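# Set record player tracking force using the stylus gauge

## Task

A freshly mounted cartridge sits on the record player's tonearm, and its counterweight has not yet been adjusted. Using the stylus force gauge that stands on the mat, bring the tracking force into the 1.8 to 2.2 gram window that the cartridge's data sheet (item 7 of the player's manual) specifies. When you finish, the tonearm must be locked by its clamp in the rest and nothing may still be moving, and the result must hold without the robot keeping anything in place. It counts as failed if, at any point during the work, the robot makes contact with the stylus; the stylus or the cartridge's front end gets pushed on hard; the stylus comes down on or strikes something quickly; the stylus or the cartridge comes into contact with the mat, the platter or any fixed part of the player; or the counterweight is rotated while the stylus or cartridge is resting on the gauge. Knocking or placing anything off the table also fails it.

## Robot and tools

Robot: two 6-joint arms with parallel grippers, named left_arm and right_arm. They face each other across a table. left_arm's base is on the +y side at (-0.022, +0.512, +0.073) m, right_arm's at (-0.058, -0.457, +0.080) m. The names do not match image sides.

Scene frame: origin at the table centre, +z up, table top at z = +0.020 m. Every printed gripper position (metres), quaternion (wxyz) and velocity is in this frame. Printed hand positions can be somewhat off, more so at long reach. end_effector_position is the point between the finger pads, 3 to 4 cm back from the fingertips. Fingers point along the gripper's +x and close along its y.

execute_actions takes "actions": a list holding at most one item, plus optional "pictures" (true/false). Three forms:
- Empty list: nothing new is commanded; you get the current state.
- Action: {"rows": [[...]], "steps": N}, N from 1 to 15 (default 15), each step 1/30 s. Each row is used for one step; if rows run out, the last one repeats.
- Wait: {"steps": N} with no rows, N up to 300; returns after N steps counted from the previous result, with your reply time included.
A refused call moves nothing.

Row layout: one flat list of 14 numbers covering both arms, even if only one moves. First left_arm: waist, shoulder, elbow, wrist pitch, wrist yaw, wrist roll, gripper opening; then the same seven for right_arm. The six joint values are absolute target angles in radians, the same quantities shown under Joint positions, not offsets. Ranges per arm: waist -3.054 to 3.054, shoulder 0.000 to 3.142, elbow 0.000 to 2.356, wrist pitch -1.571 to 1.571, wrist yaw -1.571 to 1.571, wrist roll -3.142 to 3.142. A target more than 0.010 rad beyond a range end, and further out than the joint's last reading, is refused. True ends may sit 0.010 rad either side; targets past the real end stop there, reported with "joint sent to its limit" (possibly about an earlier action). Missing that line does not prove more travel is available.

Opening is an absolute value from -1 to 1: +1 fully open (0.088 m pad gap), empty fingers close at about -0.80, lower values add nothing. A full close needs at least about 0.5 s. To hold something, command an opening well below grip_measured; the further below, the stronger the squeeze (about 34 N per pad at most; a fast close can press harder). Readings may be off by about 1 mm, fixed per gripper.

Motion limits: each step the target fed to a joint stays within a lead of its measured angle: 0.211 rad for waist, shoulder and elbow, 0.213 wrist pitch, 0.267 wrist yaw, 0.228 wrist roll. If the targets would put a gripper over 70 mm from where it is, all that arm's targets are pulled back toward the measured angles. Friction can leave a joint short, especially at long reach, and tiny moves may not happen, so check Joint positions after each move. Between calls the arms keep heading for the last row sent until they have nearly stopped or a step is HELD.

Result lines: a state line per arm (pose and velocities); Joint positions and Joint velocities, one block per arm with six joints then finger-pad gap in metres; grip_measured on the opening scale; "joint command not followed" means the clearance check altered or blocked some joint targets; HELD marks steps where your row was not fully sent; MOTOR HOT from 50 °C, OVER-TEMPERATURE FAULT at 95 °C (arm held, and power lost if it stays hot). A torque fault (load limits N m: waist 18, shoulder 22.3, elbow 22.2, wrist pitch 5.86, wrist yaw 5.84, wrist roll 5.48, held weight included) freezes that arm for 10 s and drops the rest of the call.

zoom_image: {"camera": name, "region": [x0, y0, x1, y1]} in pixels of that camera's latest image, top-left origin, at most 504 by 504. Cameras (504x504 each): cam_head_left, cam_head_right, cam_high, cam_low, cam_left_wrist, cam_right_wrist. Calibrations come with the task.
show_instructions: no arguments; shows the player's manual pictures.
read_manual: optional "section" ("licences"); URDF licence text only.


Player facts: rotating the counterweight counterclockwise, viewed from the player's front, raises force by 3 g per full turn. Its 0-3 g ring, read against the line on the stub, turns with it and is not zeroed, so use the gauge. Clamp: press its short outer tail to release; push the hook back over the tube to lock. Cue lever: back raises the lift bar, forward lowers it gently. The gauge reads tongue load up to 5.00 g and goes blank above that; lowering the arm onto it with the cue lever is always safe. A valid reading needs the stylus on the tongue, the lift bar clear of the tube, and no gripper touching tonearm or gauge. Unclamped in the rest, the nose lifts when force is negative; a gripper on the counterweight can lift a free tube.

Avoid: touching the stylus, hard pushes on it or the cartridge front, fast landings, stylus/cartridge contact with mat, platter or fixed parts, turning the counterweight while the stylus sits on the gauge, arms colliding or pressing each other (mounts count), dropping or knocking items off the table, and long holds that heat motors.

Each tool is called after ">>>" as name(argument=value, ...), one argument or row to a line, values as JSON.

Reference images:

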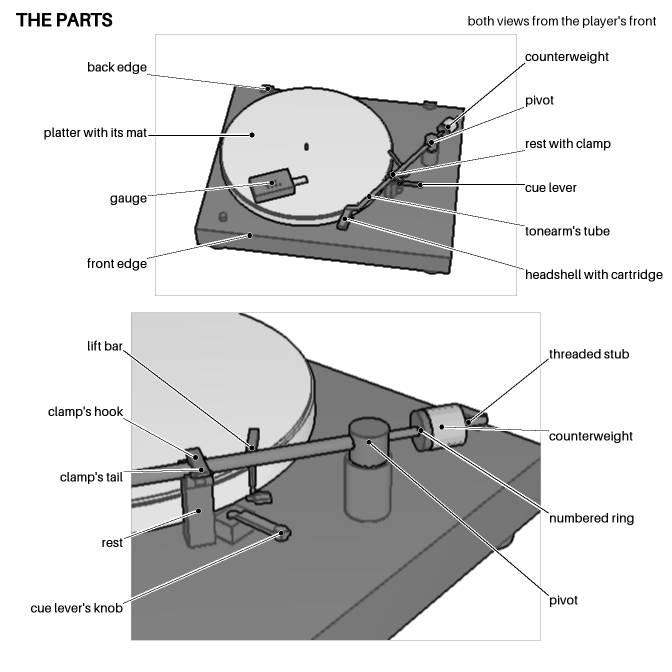

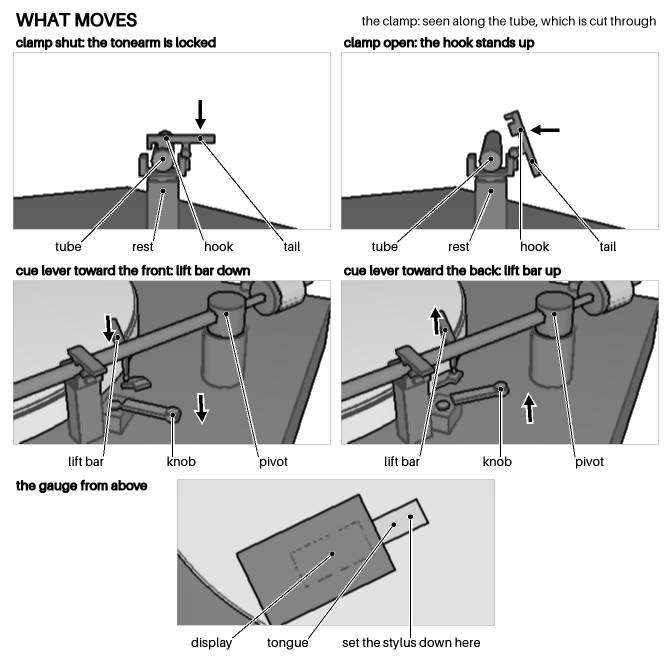

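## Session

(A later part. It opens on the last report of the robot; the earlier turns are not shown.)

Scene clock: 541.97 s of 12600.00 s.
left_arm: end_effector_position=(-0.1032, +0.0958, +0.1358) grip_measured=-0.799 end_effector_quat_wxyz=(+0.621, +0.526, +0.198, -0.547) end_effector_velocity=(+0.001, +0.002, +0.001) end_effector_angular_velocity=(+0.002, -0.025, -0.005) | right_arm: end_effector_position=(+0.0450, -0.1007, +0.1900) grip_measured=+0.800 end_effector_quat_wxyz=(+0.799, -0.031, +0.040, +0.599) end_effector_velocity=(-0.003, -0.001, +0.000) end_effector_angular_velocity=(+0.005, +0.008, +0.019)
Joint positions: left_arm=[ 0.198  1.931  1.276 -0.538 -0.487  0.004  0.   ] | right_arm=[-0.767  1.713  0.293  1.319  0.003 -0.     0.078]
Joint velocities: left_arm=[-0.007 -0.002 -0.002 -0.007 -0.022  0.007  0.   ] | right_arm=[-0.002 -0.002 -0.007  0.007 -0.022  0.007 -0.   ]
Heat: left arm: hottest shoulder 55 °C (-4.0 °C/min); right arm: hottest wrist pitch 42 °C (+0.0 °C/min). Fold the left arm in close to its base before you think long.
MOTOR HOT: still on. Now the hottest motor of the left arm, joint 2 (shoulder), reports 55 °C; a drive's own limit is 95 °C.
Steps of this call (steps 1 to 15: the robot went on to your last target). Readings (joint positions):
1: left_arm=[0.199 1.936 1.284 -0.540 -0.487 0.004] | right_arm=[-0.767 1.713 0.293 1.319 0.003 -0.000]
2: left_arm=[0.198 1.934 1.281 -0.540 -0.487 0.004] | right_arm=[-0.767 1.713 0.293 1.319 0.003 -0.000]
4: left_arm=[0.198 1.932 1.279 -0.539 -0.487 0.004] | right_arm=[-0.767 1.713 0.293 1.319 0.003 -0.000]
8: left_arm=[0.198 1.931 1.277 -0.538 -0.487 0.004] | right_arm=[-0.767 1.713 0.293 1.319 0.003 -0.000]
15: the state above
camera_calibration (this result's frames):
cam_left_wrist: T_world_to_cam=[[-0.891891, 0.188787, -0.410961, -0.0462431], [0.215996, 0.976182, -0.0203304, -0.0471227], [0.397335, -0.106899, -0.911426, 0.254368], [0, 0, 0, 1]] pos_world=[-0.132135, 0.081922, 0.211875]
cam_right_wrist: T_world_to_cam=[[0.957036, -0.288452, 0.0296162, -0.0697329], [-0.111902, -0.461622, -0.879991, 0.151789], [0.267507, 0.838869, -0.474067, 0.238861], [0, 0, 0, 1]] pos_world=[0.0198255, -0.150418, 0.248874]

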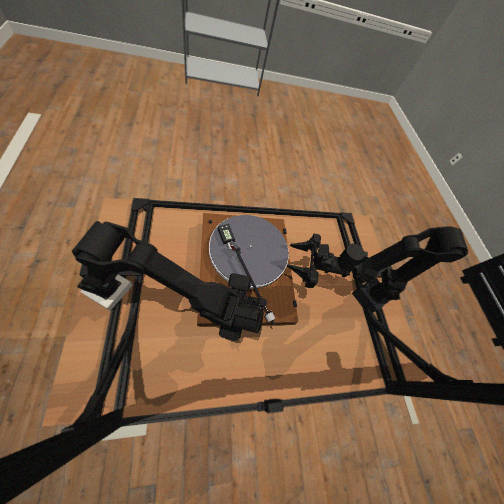

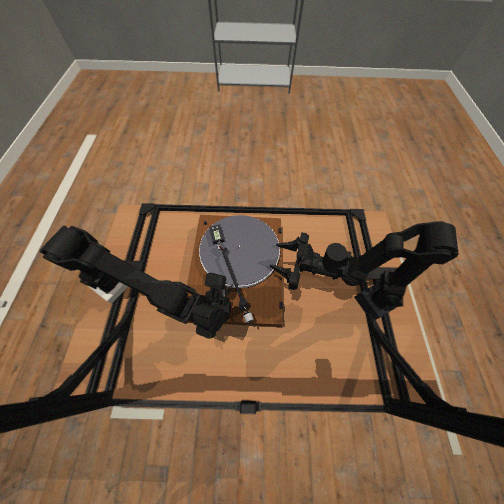

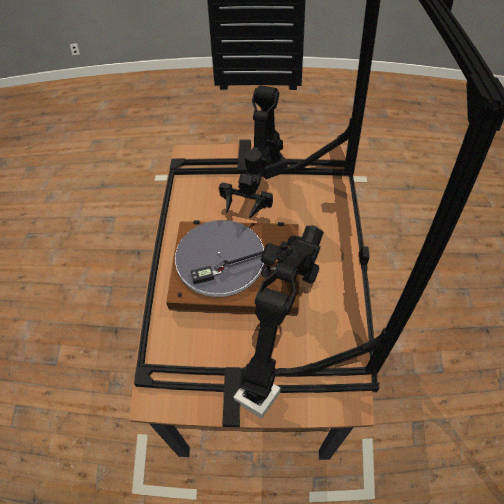

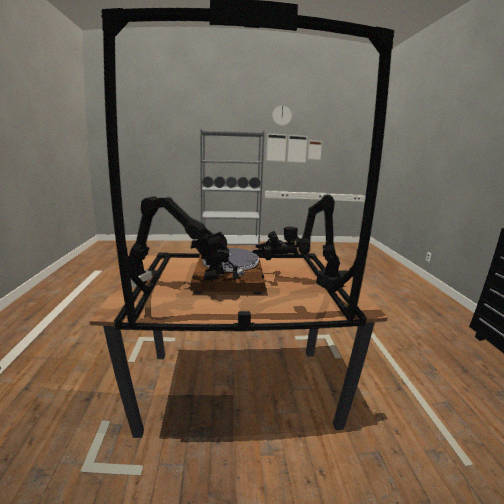

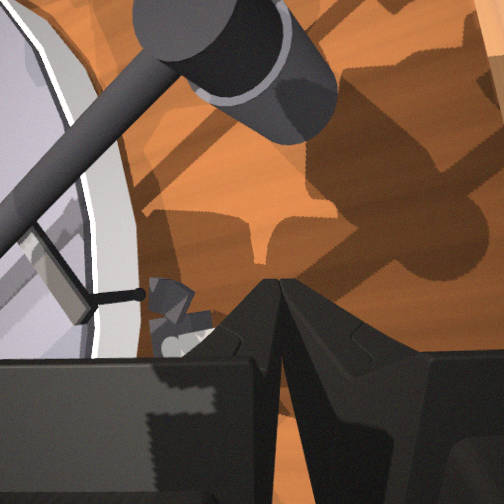

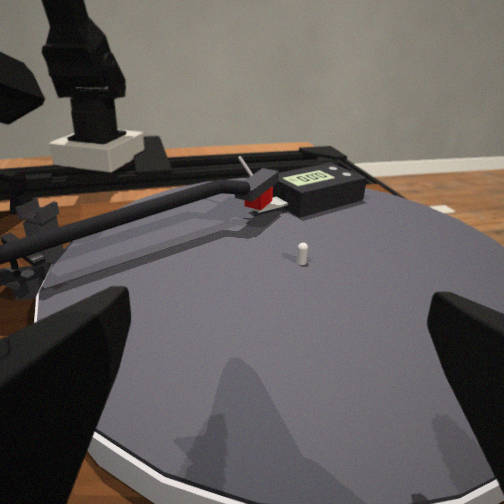

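>>> execute_actions(
  actions=[
    {"rows":[[0.198,1.925,1.285,-0.545,-0.49,0,-0.9,-0.768,1.71,0.29,1.32,0,0,0.8],[0.198,1.92,1.295,-0.55,-0.49,0,-0.9,-0.768,1.71,0.29,1.32,0,0,0.8],[0.198,1.91,1.30,-0.555,-0.49,0,-0.9,-0.768,1.71,0.29,1.32,0,0,0.8],[0.198,1.90,1.305,-0.56,-0.49,0,-0.9,-0.768,1.71,0.29,1.32,0,0,0.8],[0.198,1.885,1.305,-0.57,-0.49,0,-0.9,-0.768,1.71,0.29,1.32,0,0,0.8],[0.198,1.87,1.305,-0.58,-0.49,0,-0.9,-0.768,1.71,0.29,1.32,0,0,0.8],[0.198,1.85,1.305,-0.60,-0.49,0,-0.9,-0.768,1.71,0.29,1.32,0,0,0.8],[0.198,1.82,1.305,-0.62,-0.49,0,-0.9,-0.768,1.71,0.29,1.32,0,0,0.8],[0.198,1.79,1.305,-0.65,-0.49,0,-0.9,-0.768,1.71,0.29,1.32,0,0,0.8],[0.198,1.76,1.305,-0.68,-0.49,0,-0.9,-0.768,1.71,0.29,1.32,0,0,0.8],[0.198,1.73,1.305,-0.71,-0.49,0,-0.9,-0.768,1.71,0.29,1.32,0,0,0.8],[0.198,1.70,1.305,-0.74,-0.49,0,-0.9,-0.768,1.71,0.29,1.32,0,0,0.8],[0.198,1.68,1.305,-0.77,-0.49,0,-0.9,-0.768,1.71,0.29,1.32,0,0,0.8]]},
  ],
)

>>> execute_actions(
  actions=[
    {"steps":30},
  ],
)

Scene clock: 551.53 s of 12600.00 s.
left_arm: end_effector_position=(-0.0925, +0.1251, +0.2109) grip_measured=-0.799 end_effector_quat_wxyz=(+0.629, +0.510, +0.191, -0.554) end_effector_velocity=(+0.022, +0.052, +0.214) end_effector_angular_velocity=(-0.336, +0.113, +0.024) | right_arm: end_effector_position=(+0.0450, -0.1008, +0.1900) grip_measured=+0.800 end_effector_quat_wxyz=(+0.799, -0.031, +0.040, +0.599) end_effector_velocity=(+0.001, -0.003, -0.008) end_effector_angular_velocity=(-0.032, +0.003, +0.001)
Joint positions: left_arm=[ 0.197  1.711  1.295 -0.736 -0.489  0.003  0.   ] | right_arm=[-0.767  1.713  0.292  1.319  0.003 -0.     0.078]
Joint velocities: left_arm=[-0.002 -0.564  0.095 -0.315 -0.022 -0.022  0.   ] | right_arm=[-0.007  0.002 -0.007 -0.022 -0.007 -0.007 -0.   ]
Heat: left arm: hottest shoulder 56 °C (-2.0 °C/min); right arm: hottest wrist pitch 42 °C (+0.0 °C/min). Fold the left arm in close to its base before you think long.
MOTOR HOT: still on. Now the hottest motor of the left arm, joint 2 (shoulder), reports 56 °C; a drive's own limit is 95 °C.
Steps of this call (steps 1 to 15: the robot went on to your last target; steps 16 to 270: nothing new was sent; then 0.07 s passed at rest; steps 271 to 285: all 15 steps of this action). Readings (joint positions):
271: left_arm=[0.197 1.929 1.275 -0.538 -0.488 0.003] | right_arm=[-0.767 1.713 0.292 1.319 0.003 -0.000]
272: left_arm=[0.197 1.929 1.277 -0.540 -0.488 0.003] | right_arm=[-0.767 1.713 0.292 1.319 0.003 -0.000]
274: left_arm=[0.197 1.926 1.282 -0.549 -0.488 0.003] | right_arm=[-0.767 1.713 0.292 1.319 0.003 -0.000]
278: left_arm=[0.197 1.888 1.286 -0.586 -0.488 0.003] | right_arm=[-0.767 1.713 0.292 1.319 0.003 -0.000]
285: the state above
camera_calibration (this result's frames):
cam_left_wrist: T_world_to_cam=[[-0.897089, 0.173092, -0.406535, -0.0107584], [0.21557, 0.974598, -0.0607333, -0.0677567], [0.385695, -0.14212, -0.911615, 0.325038], [0, 0, 0, 1]] pos_world=[-0.120411, 0.114092, 0.287821]
cam_right_wrist: T_world_to_cam=[[0.957036, -0.288452, 0.0296162, -0.0697345], [-0.111902, -0.461622, -0.879991, 0.151754], [0.267507, 0.838869, -0.474067, 0.238955], [0, 0, 0, 1]] pos_world=[0.0197979, -0.150514, 0.248888]

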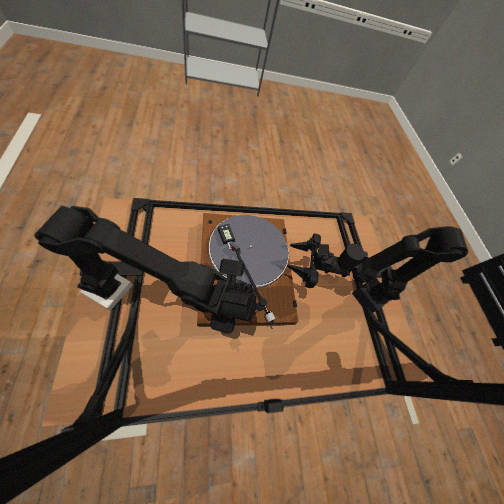

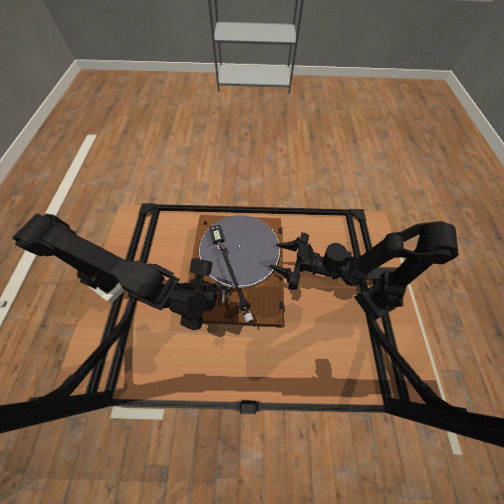

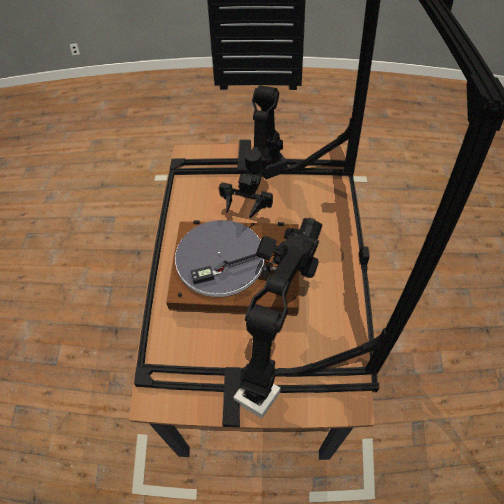

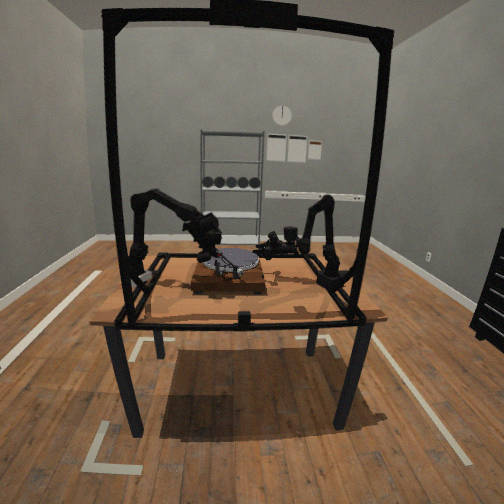

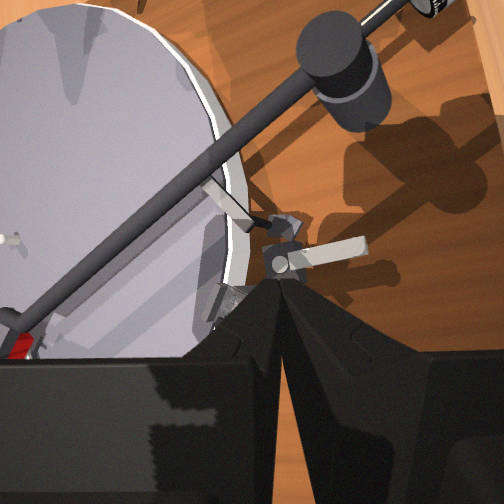

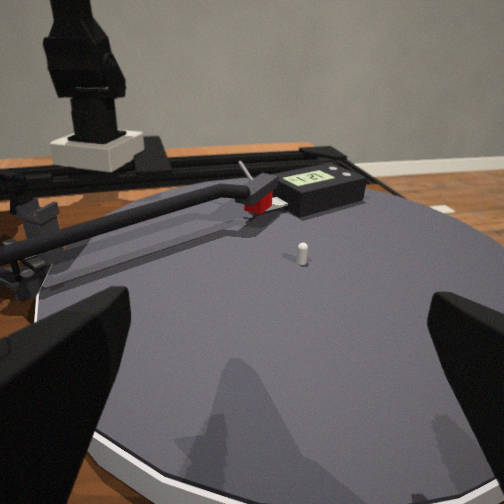

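Scene clock: 552.53 s of 12600.00 s.
left_arm: end_effector_position=(-0.0904, +0.1304, +0.2206) grip_measured=-0.799 end_effector_quat_wxyz=(+0.630, +0.510, +0.191, -0.554) end_effector_velocity=(+0.001, +0.002, -0.000) end_effector_angular_velocity=(+0.002, -0.005, +0.006) | right_arm: end_effector_position=(+0.0450, -0.1008, +0.1900) grip_measured=+0.800 end_effector_quat_wxyz=(+0.799, -0.031, +0.040, +0.599) end_effector_velocity=(-0.001, -0.001, -0.002) end_effector_angular_velocity=(-0.013, -0.017, +0.017)
Joint positions: left_arm=[ 0.197  1.683  1.302 -0.769 -0.49   0.003  0.   ] | right_arm=[-0.767  1.713  0.292  1.319  0.003 -0.     0.078]
Joint velocities: left_arm=[-0.002 -0.002 -0.002 -0.007 -0.007 -0.007  0.   ] | right_arm=[-0.007 -0.002 -0.002 -0.007 -0.022 -0.022  0.   ]
Heat: left arm: hottest shoulder 56 °C (-2.0 °C/min); right arm: hottest wrist pitch 42 °C (+0.0 °C/min). Fold the left arm in close to its base before you think long.
MOTOR HOT: still on. Now the hottest motor of the left arm, joint 2 (shoulder), reports 56 °C; a drive's own limit is 95 °C.
Steps of this call (steps 1 to 30: the robot went on to your last target). Readings (joint positions):
1: left_arm=[0.197 1.697 1.299 -0.744 -0.490 0.003] | right_arm=[-0.767 1.713 0.292 1.319 0.003 -0.000]
2: left_arm=[0.197 1.688 1.301 -0.750 -0.490 0.003] | right_arm=[-0.767 1.713 0.292 1.319 0.003 -0.000]
4: left_arm=[0.197 1.683 1.302 -0.760 -0.490 0.003] | right_arm=[-0.767 1.713 0.292 1.319 0.003 -0.000]
8: left_arm=[0.197 1.683 1.302 -0.767 -0.490 0.003] | right_arm=[-0.767 1.713 0.292 1.319 0.003 -0.000]
30: the state above
All arms were judged still, so your last target was given up. Only a new action makes them travel on or press farther. Fingers that are still opening or closing keep moving.
camera_calibration (this result's frames):
cam_left_wrist: T_world_to_cam=[[-0.897202, 0.172322, -0.406613, -0.00576411], [0.215406, 0.974536, -0.0622902, -0.0725], [0.385525, -0.143474, -0.911475, 0.334005], [0, 0, 0, 1]] pos_world=[-0.118322, 0.119568, 0.297577]
cam_right_wrist: T_world_to_cam=[[0.957036, -0.288452, 0.0296162, -0.0697345], [-0.111902, -0.461622, -0.879991, 0.151754], [0.267507, 0.838869, -0.474067, 0.238955], [0, 0, 0, 1]] pos_world=[0.0197979, -0.150514, 0.248888]

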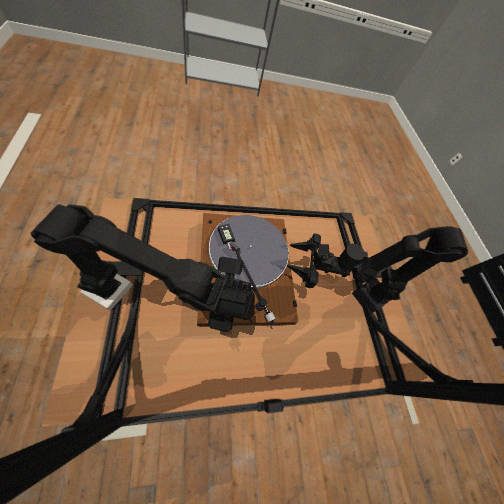

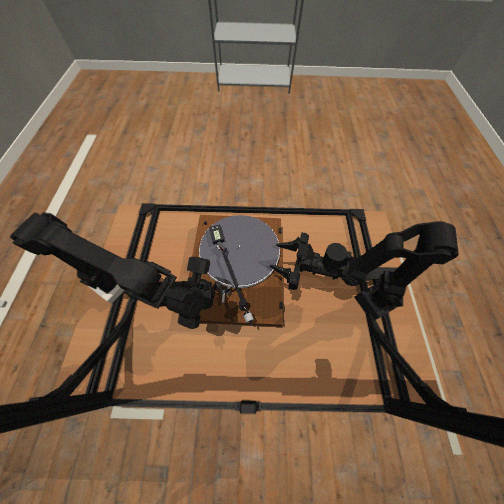

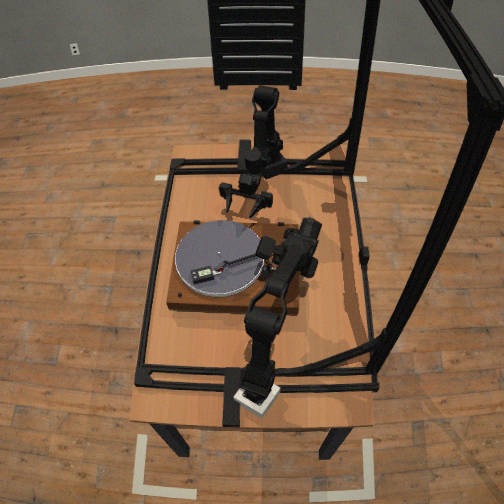

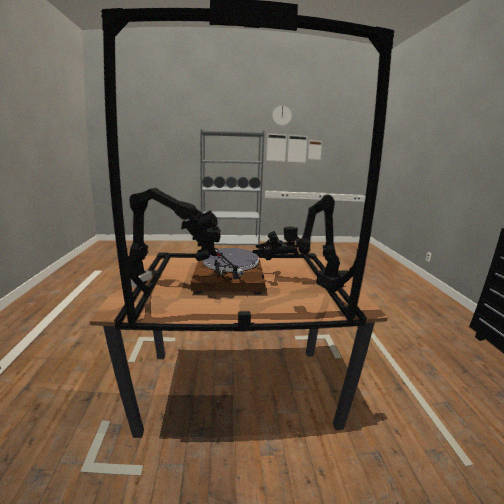

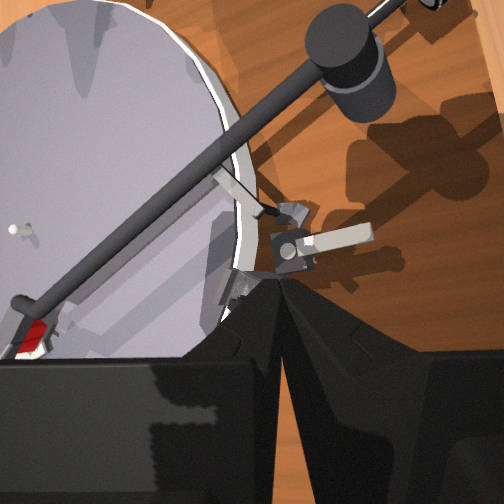

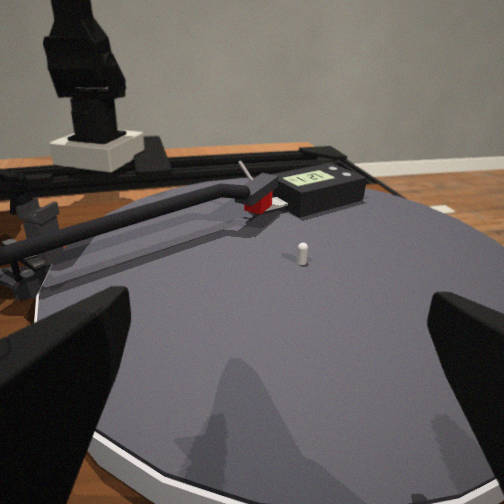

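>>> zoom_image(
  camera="cam_right_wrist",
  region=[230, 150, 370, 230],
)

>>> zoom_image(
  camera="cam_high",
  region=[170, 240, 270, 300],
)

Region (230, 150, 370, 230) of cam_right_wrist's 504x504 image, scaled by 3.600, with more detail than that image has; it fills the top 288 rows of this view, and the rest is white.

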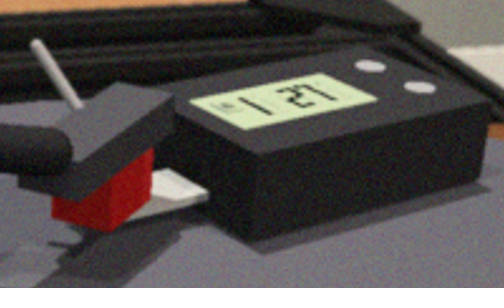

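Region (170, 240, 270, 300) of cam_high's 504x504 image, scaled by 5.040, with more detail than that image has; it fills the top 302 rows of this view, and the rest is white.

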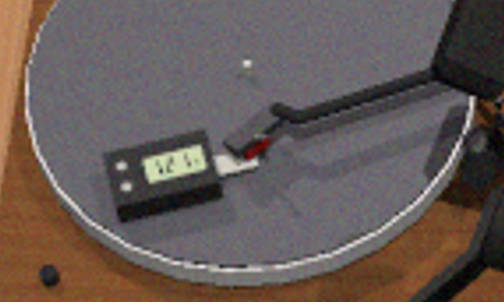

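>>> zoom_image(
  camera="cam_right_wrist",
  region=[0, 190, 120, 310],
)

>>> zoom_image(
  camera="cam_low",
  region=[190, 240, 280, 300],
)

Region (0, 190, 120, 310) of cam_right_wrist's 504x504 image, scaled by 4.200, with more detail than that image has.

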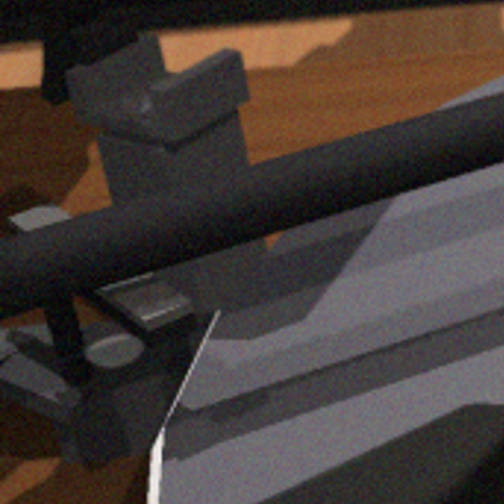

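Region (190, 240, 280, 300) of cam_low's 504x504 image, scaled by 5.600, with more detail than that image has.

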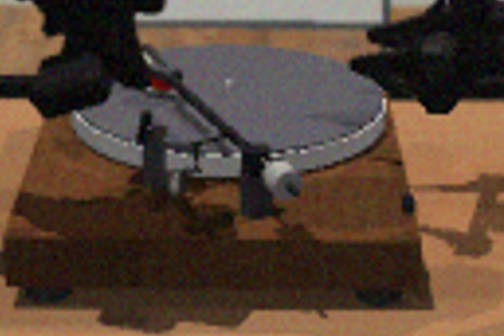

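>>> execute_actions(
  actions=[
    {"rows":[[0.215,1.70,1.335,-0.80,-0.45,0,-0.9,-0.768,1.71,0.29,1.32,0,0,0.8],[0.235,1.72,1.37,-0.83,-0.41,0,-0.9,-0.768,1.71,0.29,1.32,0,0,0.8],[0.255,1.74,1.405,-0.86,-0.37,0,-0.9,-0.768,1.71,0.29,1.32,0,0,0.8],[0.275,1.77,1.44,-0.89,-0.33,0,-0.9,-0.768,1.71,0.29,1.32,0,0,0.8],[0.295,1.80,1.475,-0.91,-0.29,0,-0.9,-0.768,1.71,0.29,1.32,0,0,0.8],[0.308,1.83,1.502,-0.93,-0.25,0,-0.9,-0.768,1.71,0.29,1.32,0,0,0.8],[0.308,1.86,1.502,-0.93,-0.25,0,-0.9,-0.768,1.71,0.29,1.32,0,0,0.8],[0.308,1.89,1.502,-0.93,-0.25,0,-0.9,-0.768,1.71,0.29,1.32,0,0,0.8],[0.308,1.92,1.502,-0.93,-0.25,0,-0.9,-0.768,1.71,0.29,1.32,0,0,0.8],[0.308,1.945,1.502,-0.93,-0.25,0,-0.9,-0.768,1.71,0.29,1.32,0,0,0.8],[0.308,1.965,1.502,-0.93,-0.25,0,-0.9,-0.768,1.71,0.29,1.32,0,0,0.8],[0.308,1.98,1.502,-0.93,-0.25,0,-0.9,-0.768,1.71,0.29,1.32,0,0,0.8],[0.308,1.99,1.502,-0.93,-0.25,0,-0.9,-0.768,1.71,0.29,1.32,0,0,0.8]]},
  ],
)

>>> execute_actions(
  actions=[
    {"rows":[[0.308,2.0,1.502,-0.93,-0.25,0,-0.9,-0.768,1.71,0.29,1.32,0,0,0.8],[0.308,2.005,1.502,-0.93,-0.25,0,-0.9,-0.768,1.71,0.29,1.32,0,0,0.8],[0.308,2.01,1.502,-0.93,-0.25,0,-0.9,-0.768,1.71,0.29,1.32,0,0,0.8],[0.308,2.015,1.502,-0.93,-0.25,0,-0.9,-0.768,1.71,0.29,1.32,0,0,0.8],[0.308,2.02,1.502,-0.93,-0.25,0,-0.9,-0.768,1.71,0.29,1.32,0,0,0.8]]},
  ],
)

Scene clock: 569.03 s of 12600.00 s.
left_arm: end_effector_position=(-0.0849, +0.1133, +0.1476) grip_measured=-0.799 end_effector_quat_wxyz=(+0.538, +0.560, +0.330, -0.537) end_effector_velocity=(-0.000, +0.024, -0.167) end_effector_angular_velocity=(+0.474, -0.082, -0.001) | right_arm: end_effector_position=(+0.0449, -0.1009, +0.1899) grip_measured=+0.800 end_effector_quat_wxyz=(+0.799, -0.031, +0.040, +0.599) end_effector_velocity=(-0.000, -0.001, -0.001) end_effector_angular_velocity=(-0.009, -0.004, +0.006)
Joint positions: left_arm=[ 0.307  1.974  1.489 -0.928 -0.254  0.003  0.   ] | right_arm=[-0.767  1.713  0.292  1.319  0.003 -0.     0.078]
Joint velocities: left_arm=[-0.002  0.427 -0.002 -0.051  0.037 -0.007  0.   ] | right_arm=[-0.002 -0.002 -0.002 -0.007 -0.007 -0.007 -0.   ]
Heat: left arm: hottest shoulder 55 °C (+0.0 °C/min); right arm: hottest wrist pitch 42 °C (+0.0 °C/min). Fold the left arm in close to its base before you think long.
MOTOR HOT: still on. Now the hottest motor of the left arm, joint 2 (shoulder), reports 55 °C; a drive's own limit is 95 °C.
Steps of this call (steps 1 to 90: nothing new was sent; then 13.00 s passed at rest; steps 91 to 105: all 15 steps of this action). Readings (joint positions):
91: left_arm=[0.198 1.684 1.305 -0.776 -0.481 0.003] | right_arm=[-0.767 1.713 0.292 1.319 0.003 -0.000]
92: left_arm=[0.203 1.689 1.316 -0.793 -0.461 0.003] | right_arm=[-0.767 1.713 0.292 1.319 0.003 -0.000]
94: left_arm=[0.226 1.714 1.361 -0.835 -0.404 0.003] | right_arm=[-0.767 1.713 0.292 1.319 0.003 -0.000]
98: left_arm=[0.291 1.805 1.466 -0.899 -0.295 0.003] | right_arm=[-0.767 1.713 0.292 1.319 0.003 -0.000]
105: the state above
camera_calibration (this result's frames):
cam_left_wrist: T_world_to_cam=[[-0.948938, 0.232468, -0.21325, -0.0673248], [0.185264, 0.95781, 0.219722, -0.103808], [0.255331, 0.168995, -0.95197, 0.222429], [0, 0, 0, 1]] pos_world=[-0.101448, 0.0774895, 0.220198]
cam_right_wrist: T_world_to_cam=[[0.957039, -0.288441, 0.0296208, -0.0697321], [-0.111995, -0.461944, -0.879809, 0.15154], [0.267456, 0.838695, -0.474403, 0.239033], [0, 0, 0, 1]] pos_world=[0.0197771, -0.150586, 0.24879]

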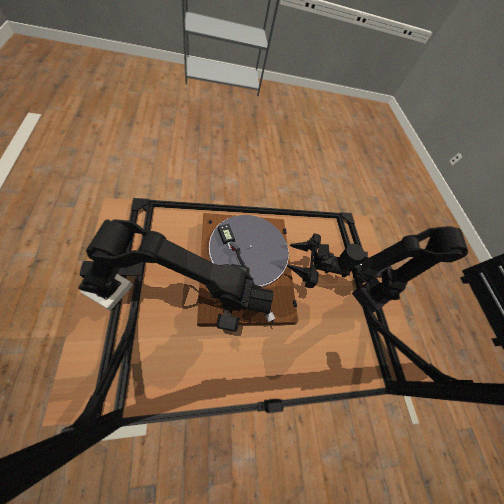

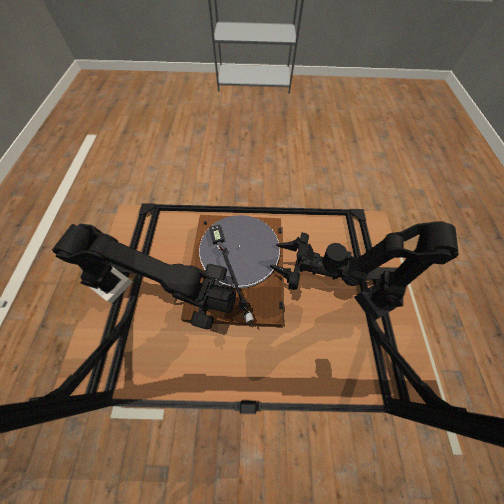

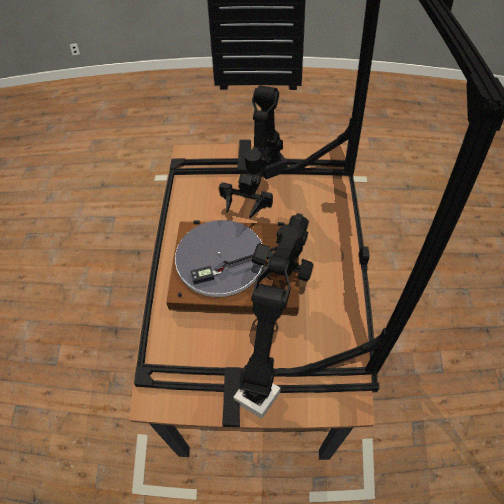

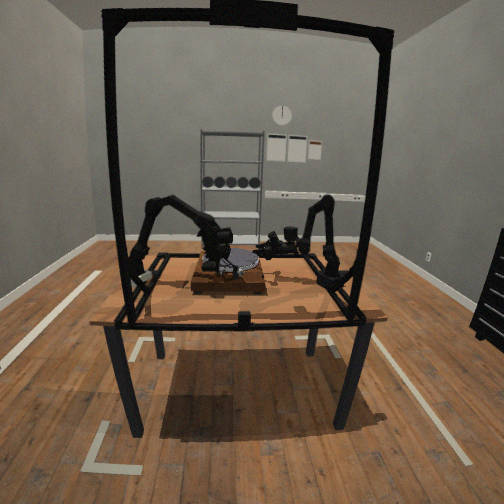

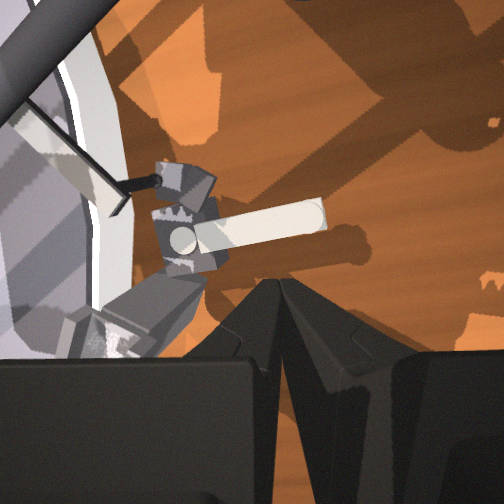

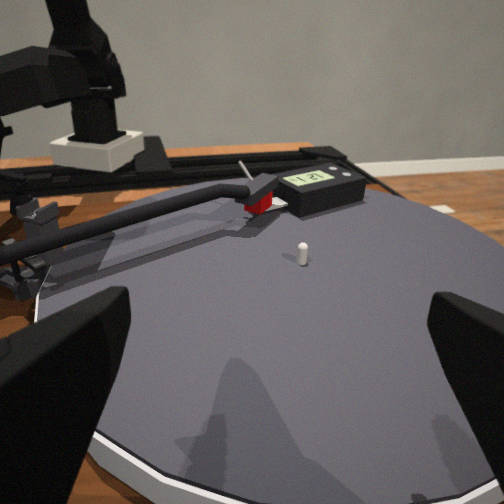

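Scene clock: 569.53 s of 12600.00 s.
left_arm: end_effector_position=(-0.0850, +0.1142, +0.1340) grip_measured=-0.799 end_effector_quat_wxyz=(+0.529, +0.571, +0.337, -0.529) end_effector_velocity=(+0.003, +0.002, +0.001) end_effector_angular_velocity=(+0.000, -0.022, +0.007) | right_arm: end_effector_position=(+0.0449, -0.1009, +0.1899) grip_measured=+0.800 end_effector_quat_wxyz=(+0.799, -0.031, +0.040, +0.599) end_effector_velocity=(-0.005, +0.001, +0.002) end_effector_angular_velocity=(+0.010, +0.009, +0.033)
Joint positions: left_arm=[ 0.307  2.011  1.492 -0.929 -0.252  0.003  0.   ] | right_arm=[-0.767  1.713  0.292  1.319  0.003 -0.     0.078]
Joint velocities: left_arm=[-0.002 -0.002 -0.002 -0.007 -0.022 -0.007  0.   ] | right_arm=[-0.002 -0.002 -0.002  0.007 -0.037  0.007  0.   ]
Heat: left arm: hottest shoulder 55 °C (+0.0 °C/min); right arm: hottest wrist pitch 42 °C (+0.0 °C/min). Fold the left arm in close to its base before you think long.
MOTOR HOT: still on. Now the hottest motor of the left arm, joint 2 (shoulder), reports 55 °C; a drive's own limit is 95 °C.
Steps of this call (steps 1 to 15: all 15 steps of this action). Readings (joint positions):
1: left_arm=[0.307 1.986 1.489 -0.929 -0.253 0.003] | right_arm=[-0.767 1.713 0.292 1.319 0.003 -0.000]
2: left_arm=[0.307 1.993 1.489 -0.929 -0.253 0.003] | right_arm=[-0.767 1.713 0.292 1.319 0.003 -0.000]
4: left_arm=[0.307 1.998 1.490 -0.929 -0.252 0.003] | right_arm=[-0.767 1.713 0.292 1.319 0.003 -0.000]
8: left_arm=[0.307 2.005 1.491 -0.929 -0.252 0.003] | right_arm=[-0.767 1.713 0.292 1.319 0.003 -0.000]
15: the state above
camera_calibration (this result's frames):
cam_left_wrist: T_world_to_cam=[[-0.947488, 0.239836, -0.211531, -0.0714361], [0.183523, 0.949496, 0.254513, -0.105599], [0.26189, 0.202327, -0.943651, 0.20497], [0, 0, 0, 1]] pos_world=[-0.101984, 0.075928, 0.205185]
cam_right_wrist: T_world_to_cam=[[0.957039, -0.288441, 0.0296208, -0.0697321], [-0.111995, -0.461944, -0.879809, 0.15154], [0.267456, 0.838695, -0.474403, 0.239033], [0, 0, 0, 1]] pos_world=[0.0197771, -0.150586, 0.24879]

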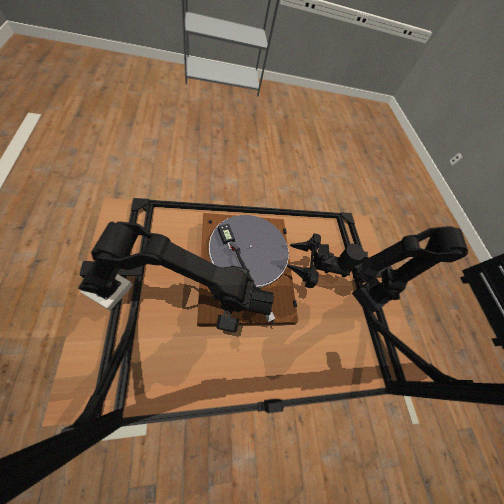

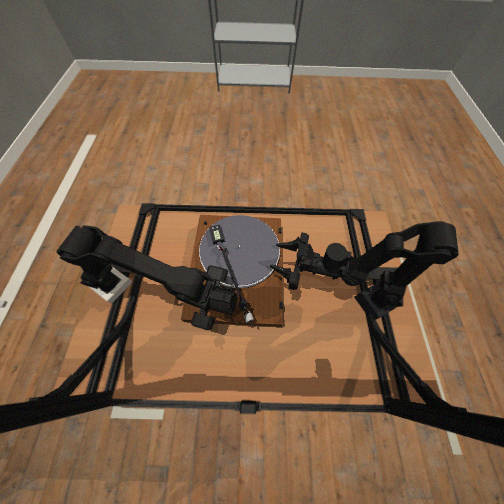

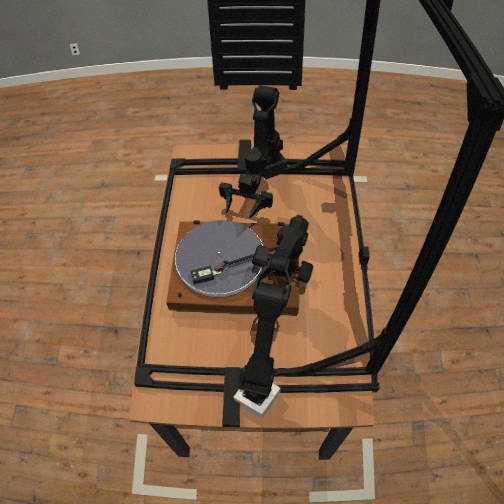

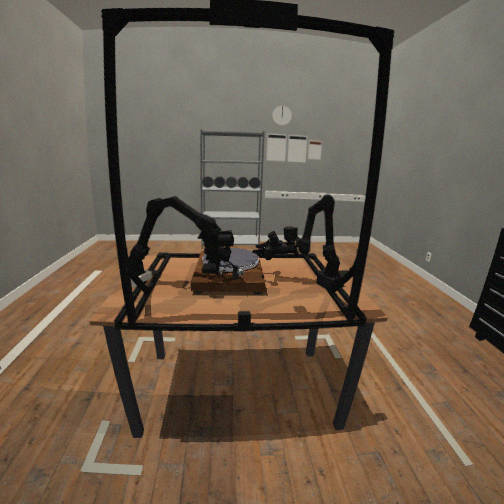

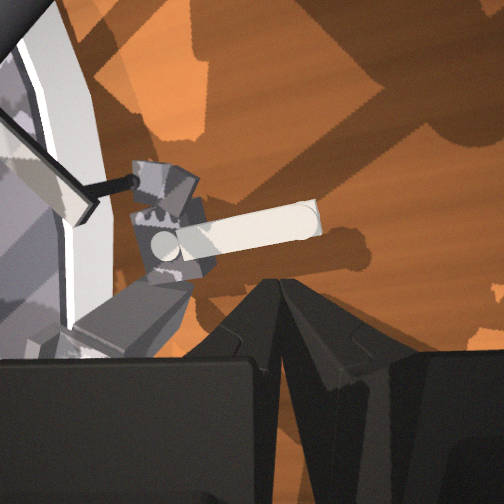

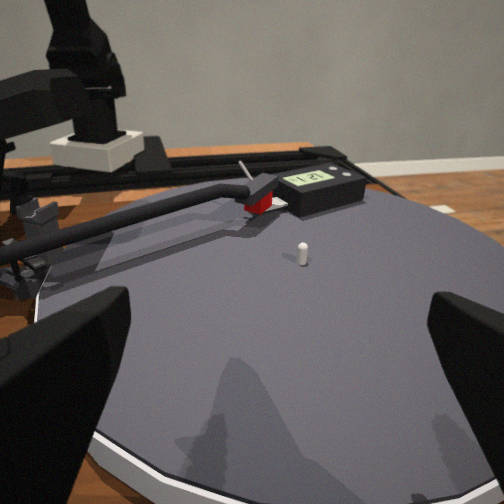

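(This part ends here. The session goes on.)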